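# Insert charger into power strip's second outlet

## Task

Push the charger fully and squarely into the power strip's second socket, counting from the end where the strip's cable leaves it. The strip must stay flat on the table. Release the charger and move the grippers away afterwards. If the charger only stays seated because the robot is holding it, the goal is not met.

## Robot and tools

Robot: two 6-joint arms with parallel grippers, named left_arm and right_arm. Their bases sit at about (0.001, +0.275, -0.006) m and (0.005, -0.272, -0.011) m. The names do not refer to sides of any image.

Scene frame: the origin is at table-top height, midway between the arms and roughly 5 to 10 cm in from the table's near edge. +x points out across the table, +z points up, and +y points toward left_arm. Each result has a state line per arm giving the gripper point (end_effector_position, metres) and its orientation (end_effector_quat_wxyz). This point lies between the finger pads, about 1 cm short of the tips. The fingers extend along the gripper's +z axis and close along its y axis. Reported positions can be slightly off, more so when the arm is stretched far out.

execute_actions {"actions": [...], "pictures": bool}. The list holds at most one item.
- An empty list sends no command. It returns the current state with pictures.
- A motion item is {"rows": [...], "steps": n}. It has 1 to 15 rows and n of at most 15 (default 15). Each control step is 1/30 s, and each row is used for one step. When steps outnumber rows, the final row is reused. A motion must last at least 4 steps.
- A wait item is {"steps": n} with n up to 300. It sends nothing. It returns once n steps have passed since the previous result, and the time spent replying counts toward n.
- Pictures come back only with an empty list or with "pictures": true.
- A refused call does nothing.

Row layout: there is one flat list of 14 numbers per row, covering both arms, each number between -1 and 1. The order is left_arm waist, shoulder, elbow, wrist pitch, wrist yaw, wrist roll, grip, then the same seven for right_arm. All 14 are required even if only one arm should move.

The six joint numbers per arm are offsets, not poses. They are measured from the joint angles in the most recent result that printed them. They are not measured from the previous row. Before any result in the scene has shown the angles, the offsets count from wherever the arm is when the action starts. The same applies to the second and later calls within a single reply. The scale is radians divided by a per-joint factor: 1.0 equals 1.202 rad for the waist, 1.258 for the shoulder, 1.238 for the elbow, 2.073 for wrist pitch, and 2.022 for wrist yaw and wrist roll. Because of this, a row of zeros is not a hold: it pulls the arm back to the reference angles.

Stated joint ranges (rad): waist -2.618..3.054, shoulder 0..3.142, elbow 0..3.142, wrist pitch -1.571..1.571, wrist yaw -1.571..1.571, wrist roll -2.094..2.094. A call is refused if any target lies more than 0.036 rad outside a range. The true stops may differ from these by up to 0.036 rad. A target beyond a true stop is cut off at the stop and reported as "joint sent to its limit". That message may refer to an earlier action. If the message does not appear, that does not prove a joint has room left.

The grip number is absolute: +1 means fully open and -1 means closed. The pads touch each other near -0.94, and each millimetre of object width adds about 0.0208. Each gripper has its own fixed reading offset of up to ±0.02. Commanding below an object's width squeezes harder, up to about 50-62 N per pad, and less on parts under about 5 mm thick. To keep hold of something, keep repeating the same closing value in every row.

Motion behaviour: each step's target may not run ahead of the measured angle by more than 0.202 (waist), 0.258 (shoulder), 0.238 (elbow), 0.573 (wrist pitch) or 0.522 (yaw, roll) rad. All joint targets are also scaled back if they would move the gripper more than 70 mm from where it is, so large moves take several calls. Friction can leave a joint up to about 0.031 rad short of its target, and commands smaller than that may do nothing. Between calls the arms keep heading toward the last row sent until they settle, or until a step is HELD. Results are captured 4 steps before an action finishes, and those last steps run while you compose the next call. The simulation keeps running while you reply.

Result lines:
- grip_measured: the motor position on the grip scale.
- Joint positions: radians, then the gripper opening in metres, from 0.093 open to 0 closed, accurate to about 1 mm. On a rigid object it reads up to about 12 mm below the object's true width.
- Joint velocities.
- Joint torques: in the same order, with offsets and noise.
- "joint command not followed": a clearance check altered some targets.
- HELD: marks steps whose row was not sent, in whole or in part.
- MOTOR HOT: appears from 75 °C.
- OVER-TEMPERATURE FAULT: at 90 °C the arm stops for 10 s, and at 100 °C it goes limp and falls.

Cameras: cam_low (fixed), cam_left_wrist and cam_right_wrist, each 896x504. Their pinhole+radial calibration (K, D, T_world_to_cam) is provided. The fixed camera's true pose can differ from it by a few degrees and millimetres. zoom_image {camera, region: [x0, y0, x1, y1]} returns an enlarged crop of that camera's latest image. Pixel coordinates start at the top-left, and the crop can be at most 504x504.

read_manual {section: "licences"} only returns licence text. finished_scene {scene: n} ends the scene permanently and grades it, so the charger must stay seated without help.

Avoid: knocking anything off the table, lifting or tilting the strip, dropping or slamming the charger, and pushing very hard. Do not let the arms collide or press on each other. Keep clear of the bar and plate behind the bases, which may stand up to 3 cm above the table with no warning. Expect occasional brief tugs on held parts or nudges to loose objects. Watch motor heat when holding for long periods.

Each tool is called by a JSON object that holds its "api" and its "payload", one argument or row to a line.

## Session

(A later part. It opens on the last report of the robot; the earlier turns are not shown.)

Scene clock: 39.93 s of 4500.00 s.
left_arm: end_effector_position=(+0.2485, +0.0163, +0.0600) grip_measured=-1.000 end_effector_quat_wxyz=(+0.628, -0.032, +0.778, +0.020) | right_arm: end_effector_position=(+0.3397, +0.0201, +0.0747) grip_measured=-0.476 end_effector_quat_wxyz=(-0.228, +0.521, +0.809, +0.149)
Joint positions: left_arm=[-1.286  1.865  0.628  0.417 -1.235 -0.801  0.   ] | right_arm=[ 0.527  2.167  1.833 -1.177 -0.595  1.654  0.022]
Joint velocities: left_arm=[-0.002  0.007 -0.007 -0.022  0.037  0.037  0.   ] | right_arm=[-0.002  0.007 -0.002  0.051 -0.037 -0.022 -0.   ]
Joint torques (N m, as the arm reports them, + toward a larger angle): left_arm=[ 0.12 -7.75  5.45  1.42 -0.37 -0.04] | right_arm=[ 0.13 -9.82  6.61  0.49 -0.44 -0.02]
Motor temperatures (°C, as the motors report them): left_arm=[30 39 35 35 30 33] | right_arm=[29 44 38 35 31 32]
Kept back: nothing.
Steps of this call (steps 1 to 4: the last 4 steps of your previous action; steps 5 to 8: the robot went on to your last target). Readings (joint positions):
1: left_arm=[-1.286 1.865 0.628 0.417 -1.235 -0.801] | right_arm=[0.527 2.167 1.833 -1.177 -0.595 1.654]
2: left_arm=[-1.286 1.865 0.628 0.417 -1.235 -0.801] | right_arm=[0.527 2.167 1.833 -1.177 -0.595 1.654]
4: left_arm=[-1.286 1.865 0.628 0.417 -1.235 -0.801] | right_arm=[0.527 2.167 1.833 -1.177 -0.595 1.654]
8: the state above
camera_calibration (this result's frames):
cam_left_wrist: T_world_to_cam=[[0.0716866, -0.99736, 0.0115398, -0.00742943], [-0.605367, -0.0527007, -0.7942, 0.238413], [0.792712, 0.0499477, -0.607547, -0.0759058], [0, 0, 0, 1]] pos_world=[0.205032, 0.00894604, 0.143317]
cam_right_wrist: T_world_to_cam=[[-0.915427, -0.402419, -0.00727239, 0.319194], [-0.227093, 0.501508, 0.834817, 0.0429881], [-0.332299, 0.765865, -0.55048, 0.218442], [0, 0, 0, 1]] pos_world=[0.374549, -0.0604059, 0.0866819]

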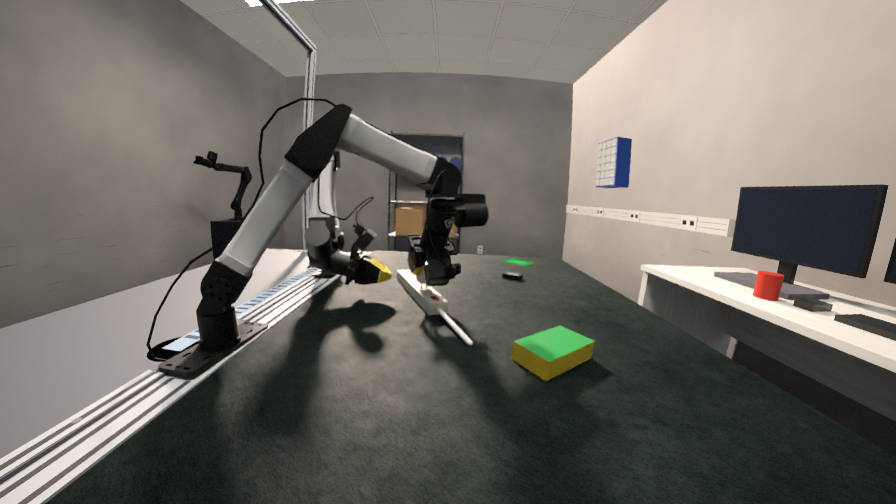

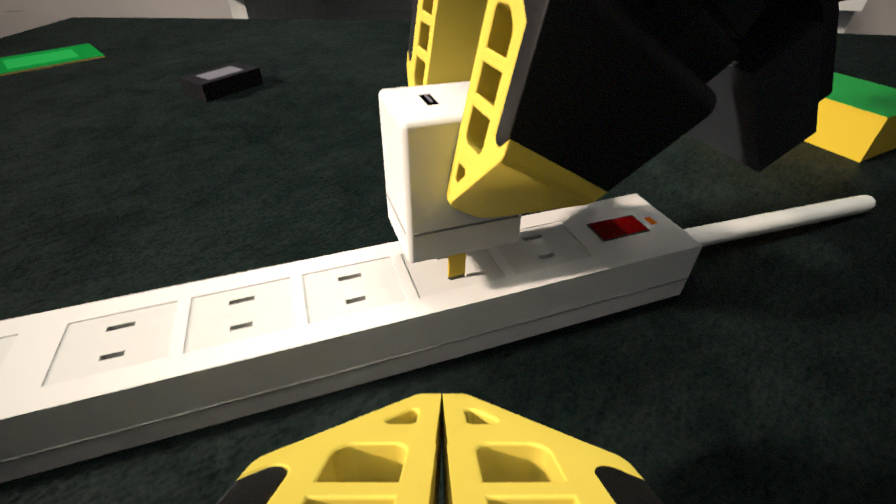

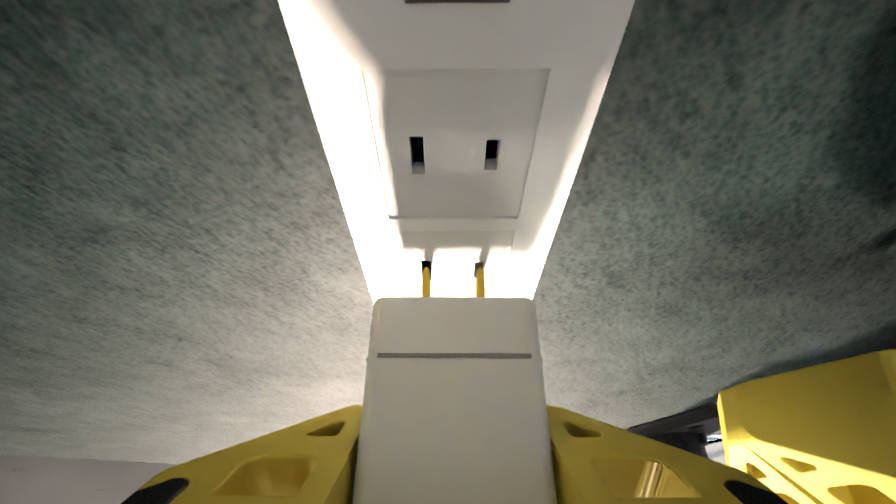

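{"api": "execute_actions", "payload": {
  "actions": [
    {"rows": [[0,0,0,0,0,0,-1, 0,0.016,0,0.003,0.004,0,-0.62],[0,0,0,0,0,0,-1, 0,0.017,0,0.003,0.004,0,-0.62],[0,0,0,0,0,0,-1, 0,0.018,0,0.003,0.004,0,-0.62],[0,0,0,0,0,0,-1, 0,0.019,0,0.003,0.004,0,-0.62],[0,0,0,0,0,0,-1, 0,0.020,0,0.003,0.004,0,-0.62],[0,0,0,0,0,0,-1, 0,0.021,0,0.003,0.004,0,-0.62],[0,0,0,0,0,0,-1, 0,0.022,0,0.003,0.004,0,-0.62],[0,0,0,0,0,0,-1, 0,0.023,0,0.003,0.004,0,-0.62],[0,0,0,0,0,0,-1, 0,0.024,0,0.003,0.004,0,-0.62]], "steps": 15}
  ]
}}

{"api": "execute_actions", "payload": {
  "actions": [
    {"steps": 8}
  ],
  "pictures": true
}}

{"api": "zoom_image", "payload": {
  "camera": "cam_right_wrist",
  "region": [380, 200, 530, 310]
}}

{"api": "zoom_image", "payload": {
  "camera": "cam_left_wrist",
  "region": [390, 200, 540, 300]
}}

Scene clock: 40.57 s of 4500.00 s.
left_arm: end_effector_position=(+0.2485, +0.0163, +0.0600) grip_measured=-1.000 end_effector_quat_wxyz=(+0.628, -0.032, +0.778, +0.020) | right_arm: end_effector_position=(+0.3399, +0.0196, +0.0685) grip_measured=-0.476 end_effector_quat_wxyz=(-0.230, +0.523, +0.808, +0.143)
Joint positions: left_arm=[-1.286  1.865  0.628  0.417 -1.235 -0.801  0.   ] | right_arm=[ 0.527  2.182  1.833 -1.175 -0.593  1.654  0.022]
Joint velocities: left_arm=[ 0.002 -0.012 -0.012 -0.007 -0.051  0.022  0.   ] | right_arm=[ 0.012  0.051  0.022 -0.095  0.095  0.066  0.001]
Joint torques (N m, as the arm reports them, + toward a larger angle): left_arm=[ 0.17 -7.76  5.49  1.43 -0.36 -0.04] | right_arm=[  0.11 -10.51   6.59   0.47  -0.45  -0.01]
Motor temperatures (°C, as the motors report them): left_arm=[30 39 35 35 30 33] | right_arm=[29 44 38 35 31 32]
Steps of this call (steps 1 to 8: the robot went on to your last target; steps 9 to 19: the first 11 steps of this action). Readings (joint positions):
9: left_arm=[-1.286 1.865 0.628 0.417 -1.235 -0.801] | right_arm=[0.527 2.167 1.833 -1.177 -0.594 1.654]
10: left_arm=[-1.286 1.865 0.628 0.417 -1.235 -0.801] | right_arm=[0.527 2.167 1.833 -1.177 -0.594 1.654]
12: left_arm=[-1.286 1.865 0.628 0.417 -1.235 -0.801] | right_arm=[0.527 2.167 1.833 -1.177 -0.594 1.654]
16: left_arm=[-1.286 1.865 0.628 0.417 -1.235 -0.801] | right_arm=[0.527 2.174 1.833 -1.177 -0.593 1.654]
19: the state above

Scene clock: 40.83 s of 4500.00 s.
left_arm: end_effector_position=(+0.2485, +0.0163, +0.0600) grip_measured=-1.000 end_effector_quat_wxyz=(+0.628, -0.032, +0.778, +0.020) | right_arm: end_effector_position=(+0.3401, +0.0196, +0.0677) grip_measured=-0.476 end_effector_quat_wxyz=(-0.230, +0.523, +0.808, +0.143)
Joint positions: left_arm=[-1.286  1.865  0.628  0.417 -1.235 -0.801  0.   ] | right_arm=[ 0.527  2.184  1.833 -1.174 -0.592  1.654  0.022]
Joint velocities: left_arm=[-0.012 -0.002  0.007 -0.037  0.022 -0.051  0.   ] | right_arm=[-0.002 -0.012 -0.027 -0.037 -0.022 -0.081 -0.001]
Joint torques (N m, as the arm reports them, + toward a larger angle): left_arm=[ 0.19 -7.73  5.45  1.42 -0.36 -0.04] | right_arm=[  0.14 -10.45   6.59   0.49  -0.45  -0.02]
Motor temperatures (°C, as the motors report them): left_arm=[30 39 35 34 30 33] | right_arm=[29 44 38 35 31 32]
Kept back: nothing.
Steps of this call (steps 1 to 4: the last 4 steps of your previous action; steps 5 to 8: the robot went on to your last target). Readings (joint positions):
1: left_arm=[-1.286 1.865 0.628 0.417 -1.235 -0.801] | right_arm=[0.527 2.183 1.833 -1.175 -0.592 1.654]
2: left_arm=[-1.286 1.865 0.628 0.417 -1.235 -0.801] | right_arm=[0.527 2.184 1.833 -1.174 -0.592 1.654]
4: left_arm=[-1.286 1.865 0.628 0.417 -1.235 -0.801] | right_arm=[0.527 2.184 1.833 -1.174 -0.592 1.654]
8: the state above
camera_calibration (this result's frames):
cam_left_wrist: T_world_to_cam=[[0.0716866, -0.99736, 0.0115398, -0.00742943], [-0.605367, -0.0527007, -0.7942, 0.238413], [0.792712, 0.0499477, -0.607547, -0.0759058], [0, 0, 0, 1]] pos_world=[0.205032, 0.00894604, 0.143317]
cam_right_wrist: T_world_to_cam=[[-0.915724, -0.401753, 0.00659294, 0.31847], [-0.217284, 0.508928, 0.832935, 0.0458952], [-0.33799, 0.761306, -0.553332, 0.217283], [0, 0, 0, 1]] pos_world=[0.375042, -0.0608299, 0.0799023]

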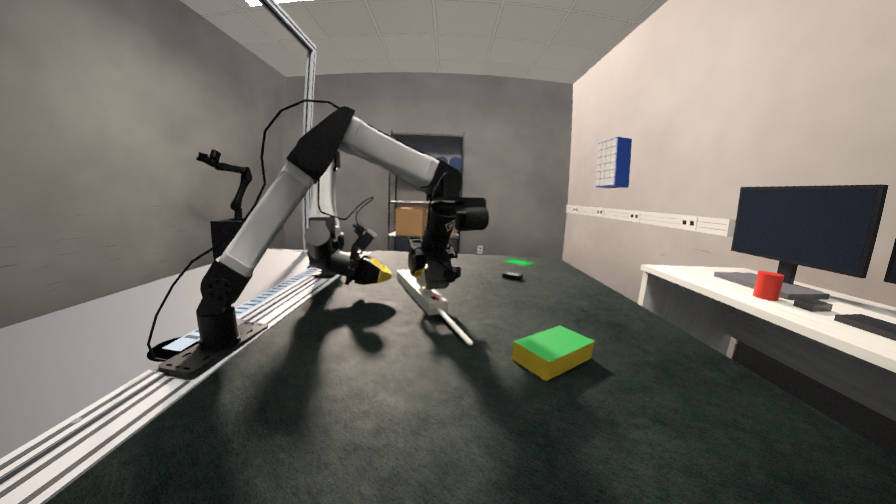

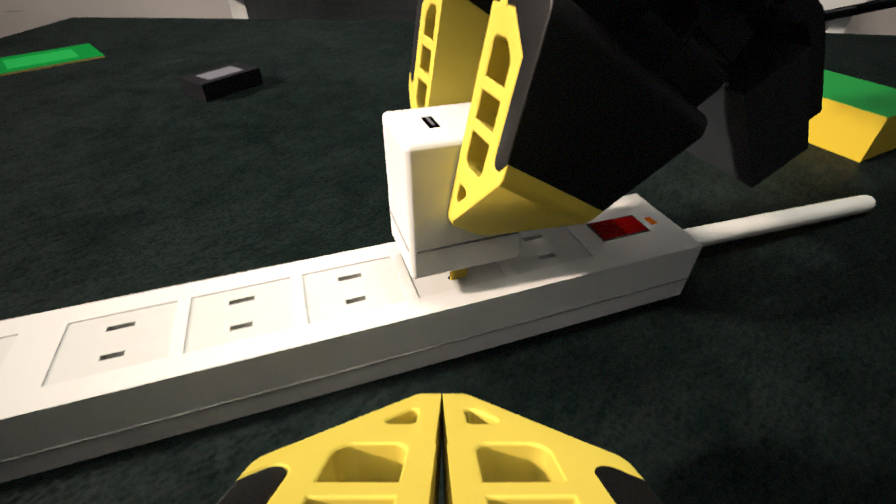

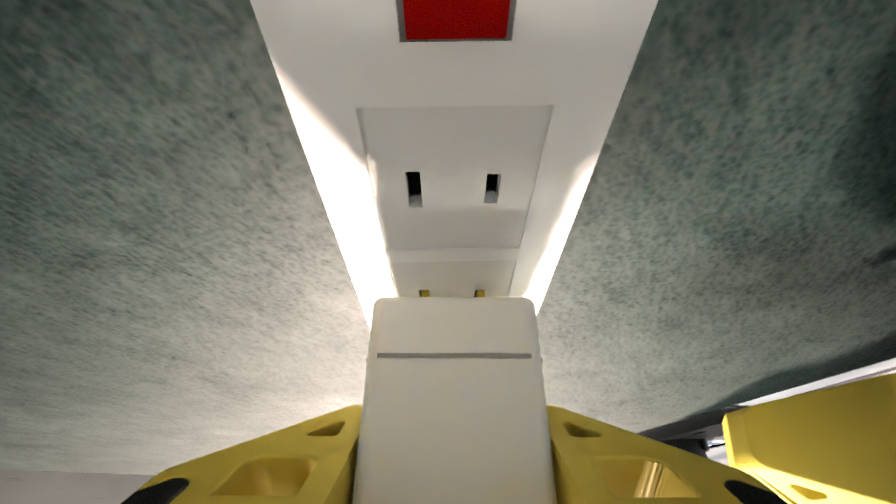

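Region (380, 200, 530, 310) of cam_right_wrist's 896x504 image, scaled by 3.360, with more detail than that image has; it fills the top 370 rows of this view, and the rest is white.

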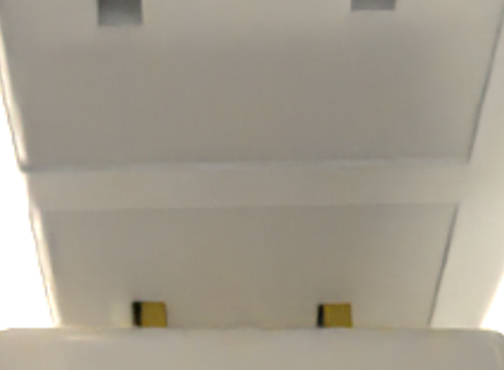

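Region (390, 200, 540, 300) of cam_left_wrist's 896x504 image, scaled by 3.360, with more detail than that image has.

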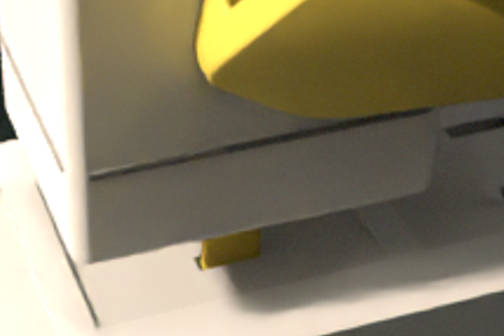

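{"api": "execute_actions", "payload": {
  "actions": [
    {"rows": [[0,0,0,0,0,0,-1, 0,0.008,-0.012,0.006,0.002,0,-0.62],[0,0,0,0,0,0,-1, 0,0.009,-0.018,0.009,0.003,0,-0.62],[0,0,0,0,0,0,-1, 0,0.010,-0.024,0.012,0.004,0,-0.62],[0,0,0,0,0,0,-1, 0,0.013,-0.030,0.015,0.007,0,-0.62],[0,0,0,0,0,0,-1, 0,0.017,-0.036,0.017,0.011,0,-0.62],[0,0,0,0,0,0,-1, 0,0.021,-0.042,0.019,0.015,0,-0.62],[0,0,0,0,0,0,-1, 0,0.025,-0.047,0.020,0.019,0,-0.62],[0,0,0,0,0,0,-1, 0,0.029,-0.052,0.021,0.023,0,-0.62],[0,0,0,0,0,0,-1, 0,0.033,-0.056,0.022,0.027,0,-0.62],[0,0,0,0,0,0,-1, 0,0.036,-0.060,0.022,0.031,0,-0.62]], "steps": 15}
  ]
}}

{"api": "execute_actions", "payload": {
  "actions": [
    {"steps": 6}
  ],
  "pictures": true
}}

{"api": "zoom_image", "payload": {
  "camera": "cam_left_wrist",
  "region": [360, 80, 600, 300]
}}

Scene clock: 42.33 s of 4500.00 s.
left_arm: end_effector_position=(+0.2485, +0.0163, +0.0600) grip_measured=-1.000 end_effector_quat_wxyz=(+0.628, -0.032, +0.778, +0.020) | right_arm: end_effector_position=(+0.3398, +0.0194, +0.0616) grip_measured=-0.476 end_effector_quat_wxyz=(-0.230, +0.523, +0.808, +0.144)
Joint positions: left_arm=[-1.286  1.865  0.628  0.417 -1.235 -0.801  0.   ] | right_arm=[ 0.527  2.184  1.808 -1.147 -0.594  1.654  0.022]
Joint velocities: left_arm=[ 0.012  0.007 -0.007 -0.051 -0.051 -0.066  0.   ] | right_arm=[ 0.007 -0.017  0.002 -0.037 -0.037 -0.066  0.   ]
Joint torques (N m, as the arm reports them, + toward a larger angle): left_arm=[ 0.18 -7.78  5.47  1.42 -0.38 -0.03] | right_arm=[ 0.19 -7.98  2.66  0.68  0.16 -0.01]
Motor temperatures (°C, as the motors report them): left_arm=[30 39 35 34 30 33] | right_arm=[29 44 38 35 31 32]
Steps of this call (steps 1 to 15: the robot went on to your last target; steps 16 to 34: nothing new was sent; steps 35 to 45: the first 11 steps of this action). Readings (joint positions):
35: left_arm=[-1.286 1.865 0.628 0.417 -1.235 -0.801] | right_arm=[0.527 2.184 1.833 -1.174 -0.592 1.654]
36: left_arm=[-1.286 1.865 0.628 0.417 -1.235 -0.801] | right_arm=[0.527 2.184 1.832 -1.173 -0.592 1.654]
38: left_arm=[-1.286 1.865 0.628 0.417 -1.235 -0.801] | right_arm=[0.527 2.184 1.825 -1.165 -0.592 1.654]
42: left_arm=[-1.286 1.865 0.628 0.417 -1.235 -0.801] | right_arm=[0.527 2.184 1.811 -1.149 -0.594 1.654]
45: the state above

Scene clock: 42.53 s of 4500.00 s.
left_arm: end_effector_position=(+0.2485, +0.0163, +0.0600) grip_measured=-1.000 end_effector_quat_wxyz=(+0.628, -0.032, +0.778, +0.020) | right_arm: end_effector_position=(+0.3398, +0.0194, +0.0616) grip_measured=-0.476 end_effector_quat_wxyz=(-0.230, +0.523, +0.808, +0.144)
Joint positions: left_arm=[-1.286  1.865  0.628  0.417 -1.235 -0.801  0.   ] | right_arm=[ 0.527  2.184  1.808 -1.147 -0.594  1.654  0.022]
Joint velocities: left_arm=[-0.027 -0.017 -0.017 -0.007 -0.037  0.066  0.   ] | right_arm=[ 0.002 -0.002 -0.007 -0.037  0.022 -0.037  0.001]
Joint torques (N m, as the arm reports them, + toward a larger angle): left_arm=[ 0.15 -7.75  5.5   1.41 -0.35 -0.04] | right_arm=[ 0.14 -7.98  2.65  0.68  0.14 -0.02]
Motor temperatures (°C, as the motors report them): left_arm=[30 39 35 34 30 33] | right_arm=[29 44 38 35 31 32]
Kept back: nothing.
Steps of this call (steps 1 to 4: the last 4 steps of your previous action; steps 5 to 6: the robot went on to your last target). Readings (joint positions):
1: left_arm=[-1.286 1.865 0.628 0.417 -1.235 -0.801] | right_arm=[0.527 2.184 1.808 -1.147 -0.594 1.654]
2: left_arm=[-1.286 1.865 0.628 0.417 -1.235 -0.801] | right_arm=[0.527 2.184 1.808 -1.147 -0.594 1.654]
4: left_arm=[-1.286 1.865 0.628 0.417 -1.235 -0.801] | right_arm=[0.527 2.184 1.808 -1.147 -0.594 1.654]
6: the state above
camera_calibration (this result's frames):
cam_left_wrist: T_world_to_cam=[[0.0716866, -0.99736, 0.0115398, -0.00742943], [-0.605367, -0.0527007, -0.7942, 0.238413], [0.792712, 0.0499477, -0.607547, -0.0759058], [0, 0, 0, 1]] pos_world=[0.205032, 0.00894604, 0.143317]
cam_right_wrist: T_world_to_cam=[[-0.915662, -0.401923, 0.00447129, 0.318248], [-0.218291, 0.506589, 0.834096, 0.0513177], [-0.337508, 0.762775, -0.551601, 0.21364], [0, 0, 0, 1]] pos_world=[0.374716, -0.0610448, 0.0736172]

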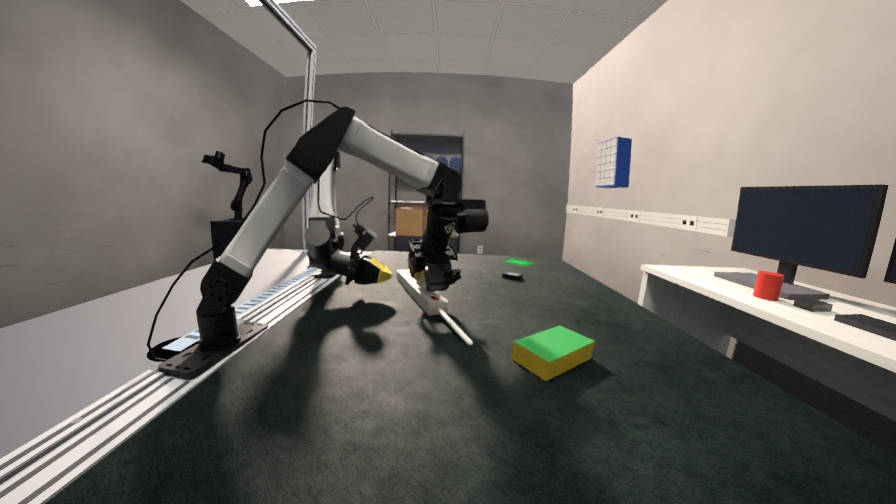

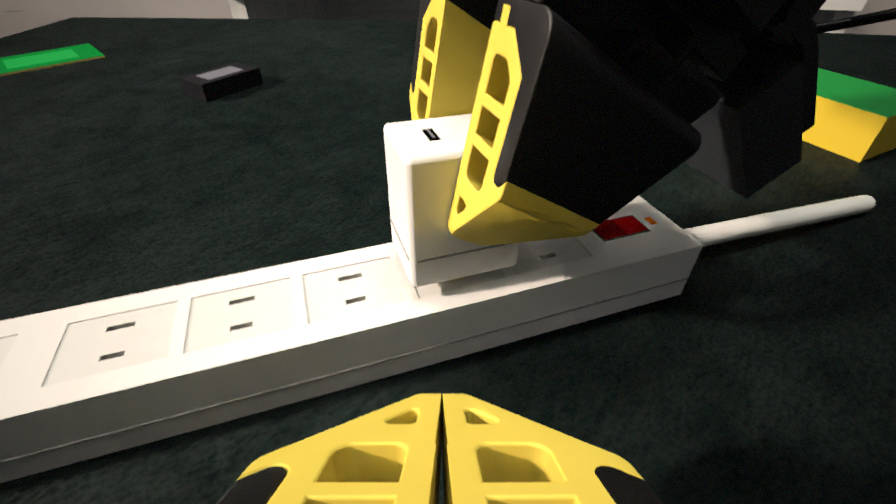

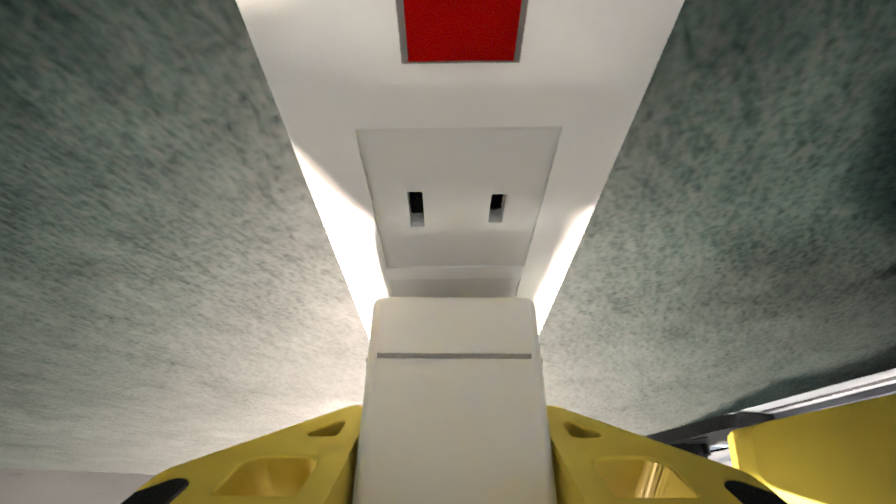

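Region (360, 80, 600, 300) of cam_left_wrist's 896x504 image, scaled by 2.100, with more detail than that image has; it fills the top 462 rows of this view, and the rest is white.

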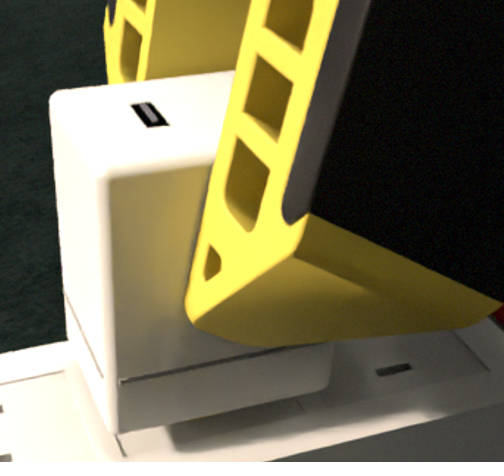

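{"api": "execute_actions", "payload": {
  "actions": [
    {"rows": [[0,0,0,0,0,0,-1, 0,0.039,-0.042,0.009,0.035,0,-0.62],[0,0,0,0,0,0,-1, 0.001,0.042,-0.045,0.009,0.038,0,-0.62],[0,0,0,0,0,0,-1, 0.002,0.045,-0.047,0.009,0.042,0,-0.62],[0,0,0,0,0,0,-1, 0.003,0.048,-0.050,0.010,0.045,0,-0.62],[0,0,0,0,0,0,-1, 0.004,0.051,-0.052,0.010,0.048,0,-0.62],[0,0,0,0,0,0,-1, 0.005,0.054,-0.055,0.010,0.051,0,-0.62],[0,0,0,0,0,0,-1, 0.005,0.057,-0.057,0.011,0.054,0,-0.62],[0,0,0,0,0,0,-1, 0.006,0.060,-0.060,0.011,0.057,0,-0.62],[0,0,0,0,0,0,-1, 0.006,0.063,-0.063,0.012,0.060,0,-0.62],[0,0,0,0,0,0,-1, 0.007,0.065,-0.066,0.012,0.063,0,-0.62]], "steps": 15}
  ],
  "pictures": true
}}

Scene clock: 43.70 s of 4500.00 s.
left_arm: end_effector_position=(+0.2485, +0.0163, +0.0600) grip_measured=-1.000 end_effector_quat_wxyz=(+0.628, -0.032, +0.778, +0.020) | right_arm: end_effector_position=(+0.3396, +0.0188, +0.0553) grip_measured=-0.476 end_effector_quat_wxyz=(-0.230, +0.523, +0.808, +0.143)
Joint positions: left_arm=[-1.286  1.865  0.628  0.417 -1.235 -0.801  0.   ] | right_arm=[ 0.527  2.187  1.788 -1.125 -0.594  1.654  0.022]
Joint velocities: left_arm=[ 0.007  0.017  0.012  0.007 -0.066 -0.037  0.   ] | right_arm=[ 0.007 -0.002  0.007 -0.007  0.051 -0.081 -0.001]
Joint torques (N m, as the arm reports them, + toward a larger angle): left_arm=[ 0.16 -7.79  5.5   1.43 -0.36 -0.04] | right_arm=[ 0.71 -5.43  1.59  0.5   0.72 -0.02]
Motor temperatures (°C, as the motors report them): left_arm=[30 39 35 34 30 33] | right_arm=[29 44 38 35 31 32]
Steps of this call (steps 1 to 15: the robot went on to your last target; steps 16 to 24: nothing new was sent; steps 25 to 35: the first 11 steps of this action). Readings (joint positions):
25: left_arm=[-1.286 1.865 0.628 0.417 -1.235 -0.801] | right_arm=[0.527 2.184 1.808 -1.147 -0.594 1.654]
26: left_arm=[-1.286 1.865 0.628 0.417 -1.235 -0.801] | right_arm=[0.527 2.184 1.808 -1.147 -0.594 1.654]
28: left_arm=[-1.286 1.865 0.628 0.417 -1.235 -0.801] | right_arm=[0.527 2.184 1.804 -1.144 -0.594 1.654]
32: left_arm=[-1.286 1.865 0.628 0.417 -1.235 -0.801] | right_arm=[0.527 2.184 1.797 -1.136 -0.593 1.654]
35: the state above
camera_calibration (this result's frames):
cam_left_wrist: T_world_to_cam=[[0.0716866, -0.99736, 0.0115398, -0.00742943], [-0.605367, -0.0527007, -0.7942, 0.238413], [0.792712, 0.0499477, -0.607547, -0.0759058], [0, 0, 0, 1]] pos_world=[0.205032, 0.00894604, 0.143317]
cam_right_wrist: T_world_to_cam=[[-0.915686, -0.401862, 0.00516805, 0.317852], [-0.218003, 0.507463, 0.83364, 0.0566668], [-0.337631, 0.762225, -0.552284, 0.21064], [0, 0, 0, 1]] pos_world=[0.374524, -0.061579, 0.0674508]

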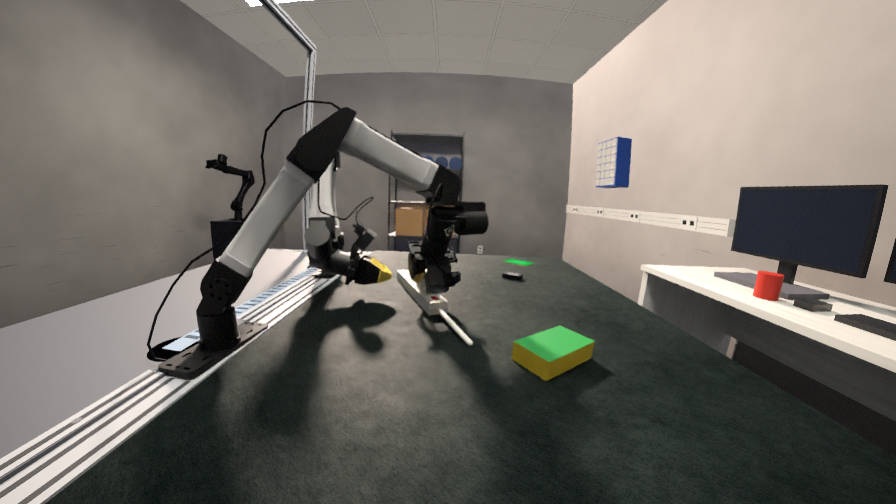

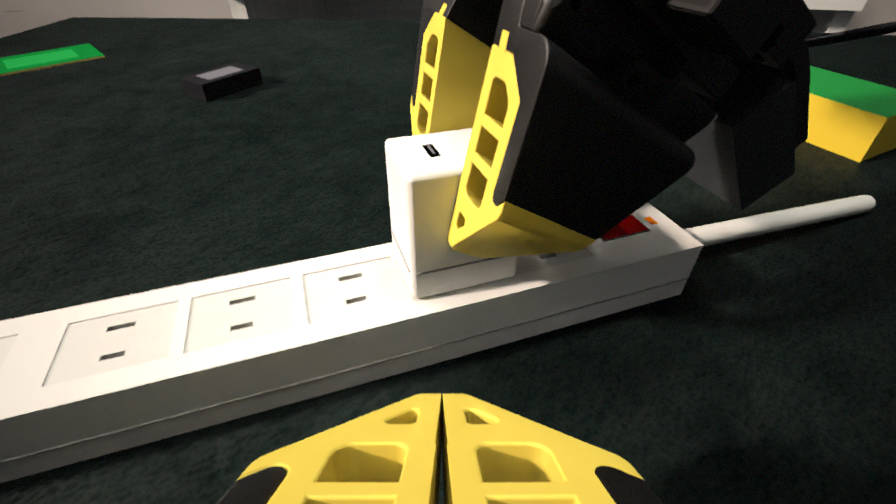

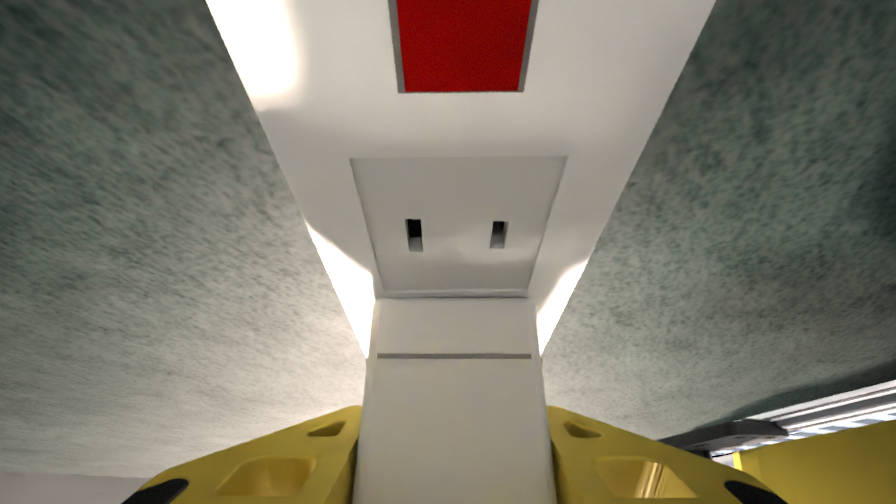

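{"api": "execute_actions", "payload": {
  "actions": []
}}

{"api": "zoom_image", "payload": {
  "camera": "cam_left_wrist",
  "region": [370, 210, 550, 320]
}}

Scene clock: 43.83 s of 4500.00 s.
left_arm: end_effector_position=(+0.2485, +0.0163, +0.0600) grip_measured=-1.000 end_effector_quat_wxyz=(+0.628, -0.032, +0.778, +0.020) | right_arm: end_effector_position=(+0.3396, +0.0188, +0.0553) grip_measured=-0.476 end_effector_quat_wxyz=(-0.230, +0.523, +0.808, +0.143)
Joint positions: left_arm=[-1.286  1.865  0.628  0.417 -1.235 -0.801  0.   ] | right_arm=[ 0.527  2.187  1.788 -1.125 -0.594  1.654  0.022]
Joint velocities: left_arm=[ 0.002 -0.002  0.002  0.007 -0.022  0.066  0.   ] | right_arm=[ 0.022  0.007 -0.002 -0.183 -0.007  0.037  0.   ]
Joint torques (N m, as the arm reports them, + toward a larger angle): left_arm=[ 0.16 -7.78  5.45  1.43 -0.37 -0.04] | right_arm=[ 0.75 -5.45  1.66  0.5   0.76 -0.02]
Motor temperatures (°C, as the motors report them): left_arm=[30 39 35 34 30 33] | right_arm=[29 44 38 35 31 32]
Kept back: nothing.
Steps of this call (steps 1 to 4: the last 4 steps of your previous action). Readings (joint positions):
1: left_arm=[-1.286 1.865 0.628 0.417 -1.235 -0.801] | right_arm=[0.527 2.187 1.788 -1.125 -0.594 1.654]
2: left_arm=[-1.286 1.865 0.628 0.417 -1.235 -0.801] | right_arm=[0.527 2.187 1.788 -1.125 -0.594 1.654]
4: the state above
camera_calibration (this result's frames):
cam_left_wrist: T_world_to_cam=[[0.0716866, -0.99736, 0.0115398, -0.00742943], [-0.605367, -0.0527007, -0.7942, 0.238413], [0.792712, 0.0499477, -0.607547, -0.0759058], [0, 0, 0, 1]] pos_world=[0.205032, 0.00894604, 0.143317]
cam_right_wrist: T_world_to_cam=[[-0.915686, -0.401862, 0.00516805, 0.317852], [-0.218003, 0.507463, 0.83364, 0.0566668], [-0.337631, 0.762225, -0.552284, 0.21064], [0, 0, 0, 1]] pos_world=[0.374524, -0.061579, 0.0674508]

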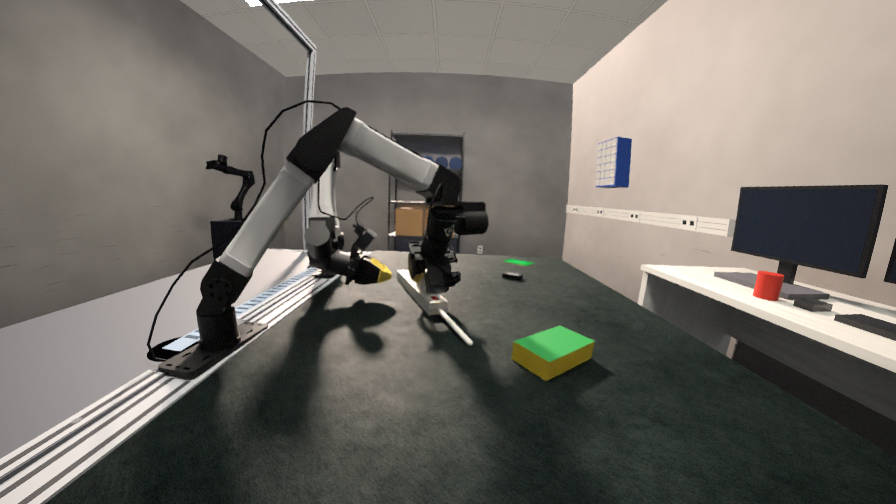

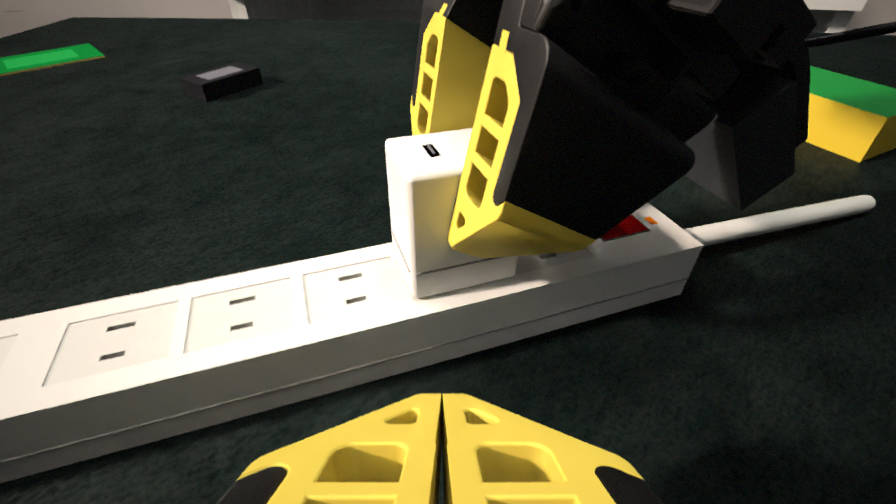

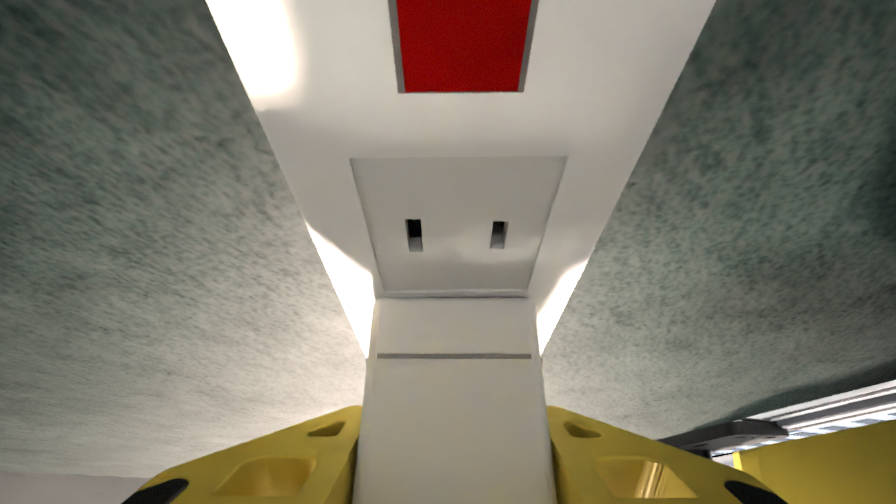

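Region (370, 210, 550, 320) of cam_left_wrist's 896x504 image, scaled by 2.800, with more detail than that image has.

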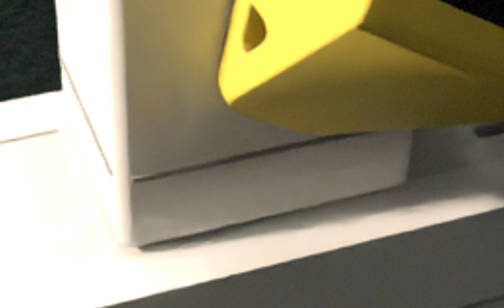

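{"api": "execute_actions", "payload": {
  "actions": [
    {"rows": [[0,0,0,0,0,0,-1, 0.007,0.063,-0.053,0.003,0.063,0,-0.62],[0,0,0,0,0,0,-1, 0.007,0.064,-0.056,0.004,0.063,0,-0.62],[0,0,0,0,0,0,-1, 0.007,0.065,-0.059,0.005,0.063,0,-0.62],[0,0,0,0,0,0,-1, 0.007,0.066,-0.062,0.006,0.063,0,-0.62],[0,0,0,0,0,0,-1, 0.007,0.067,-0.064,0.007,0.063,0,-0.62]], "steps": 12}
  ],
  "pictures": true
}}

{"api": "zoom_image", "payload": {
  "camera": "cam_left_wrist",
  "region": [370, 210, 550, 320]
}}

Scene clock: 44.40 s of 4500.00 s.
left_arm: end_effector_position=(+0.2485, +0.0163, +0.0600) grip_measured=-1.000 end_effector_quat_wxyz=(+0.628, -0.032, +0.778, +0.020) | right_arm: end_effector_position=(+0.3393, +0.0188, +0.0546) grip_measured=-0.476 end_effector_quat_wxyz=(-0.231, +0.523, +0.808, +0.144)
Joint positions: left_arm=[-1.286  1.865  0.628  0.417 -1.235 -0.801  0.   ] | right_arm=[ 0.527  2.187  1.784 -1.122 -0.595  1.654  0.022]
Joint velocities: left_arm=[-0.007  0.007  0.007 -0.007 -0.022  0.007  0.   ] | right_arm=[-0.002 -0.017  0.007  0.022  0.022  0.007  0.001]
Joint torques (N m, as the arm reports them, + toward a larger angle): left_arm=[ 0.15 -7.72  5.44  1.42 -0.37 -0.04] | right_arm=[ 0.78 -5.02  0.52  0.61  0.78 -0.02]
Motor temperatures (°C, as the motors report them): left_arm=[30 39 35 34 30 33] | right_arm=[29 44 38 35 31 32]
Steps of this call (steps 1 to 9: the robot went on to your last target; steps 10 to 17: the first 8 steps of this action). Readings (joint positions):
10: left_arm=[-1.286 1.865 0.628 0.417 -1.235 -0.801] | right_arm=[0.527 2.187 1.788 -1.125 -0.594 1.654]
11: left_arm=[-1.286 1.865 0.628 0.417 -1.235 -0.801] | right_arm=[0.527 2.187 1.788 -1.125 -0.594 1.654]
13: left_arm=[-1.286 1.865 0.628 0.417 -1.235 -0.801] | right_arm=[0.527 2.187 1.785 -1.122 -0.594 1.654]
17: the state above
camera_calibration (this result's frames):
cam_left_wrist: T_world_to_cam=[[0.0716866, -0.99736, 0.0115398, -0.00742943], [-0.605367, -0.0527007, -0.7942, 0.238413], [0.792712, 0.0499477, -0.607547, -0.0759058], [0, 0, 0, 1]] pos_world=[0.205032, 0.00894604, 0.143317]
cam_right_wrist: T_world_to_cam=[[-0.915672, -0.401887, 0.00564223, 0.317582], [-0.21728, 0.506771, 0.83425, 0.0569728], [-0.338134, 0.762673, -0.551358, 0.210246], [0, 0, 0, 1]] pos_world=[0.374271, -0.0615886, 0.0665991]

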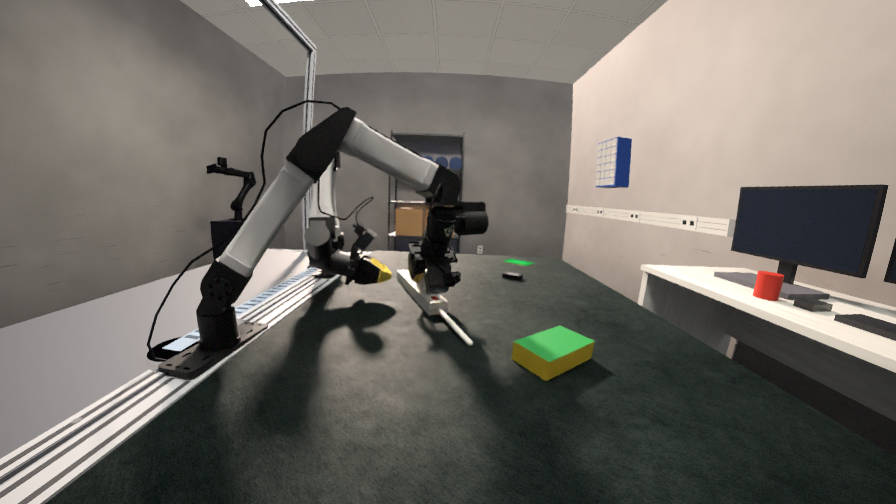

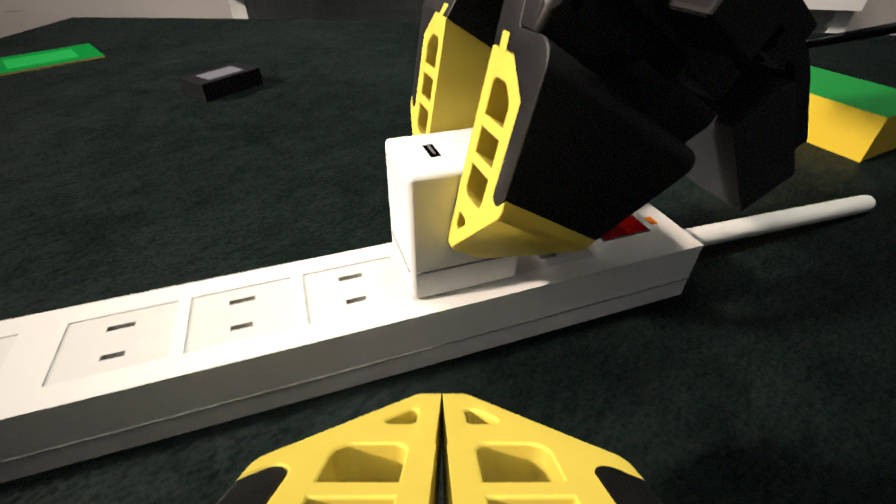

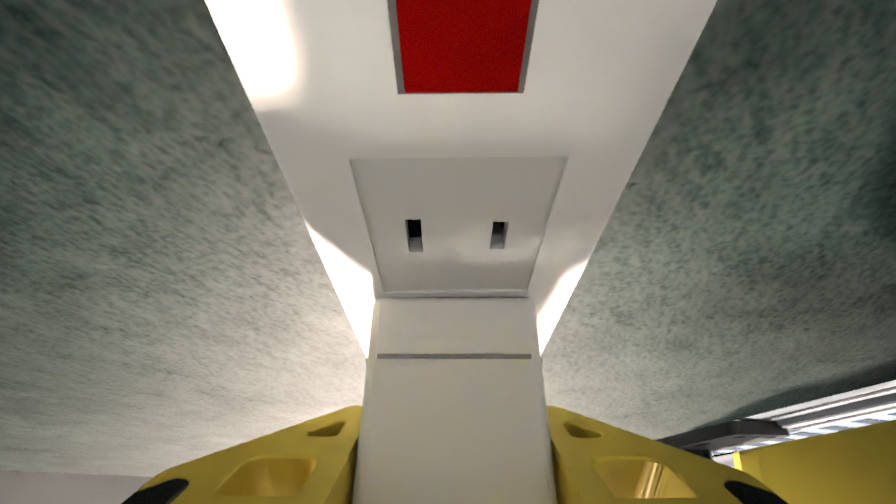

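Region (370, 210, 550, 320) of cam_left_wrist's 896x504 image, scaled by 2.800, with more detail than that image has.

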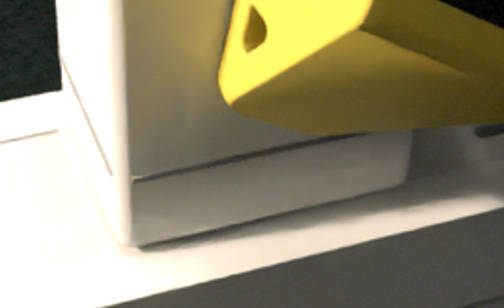

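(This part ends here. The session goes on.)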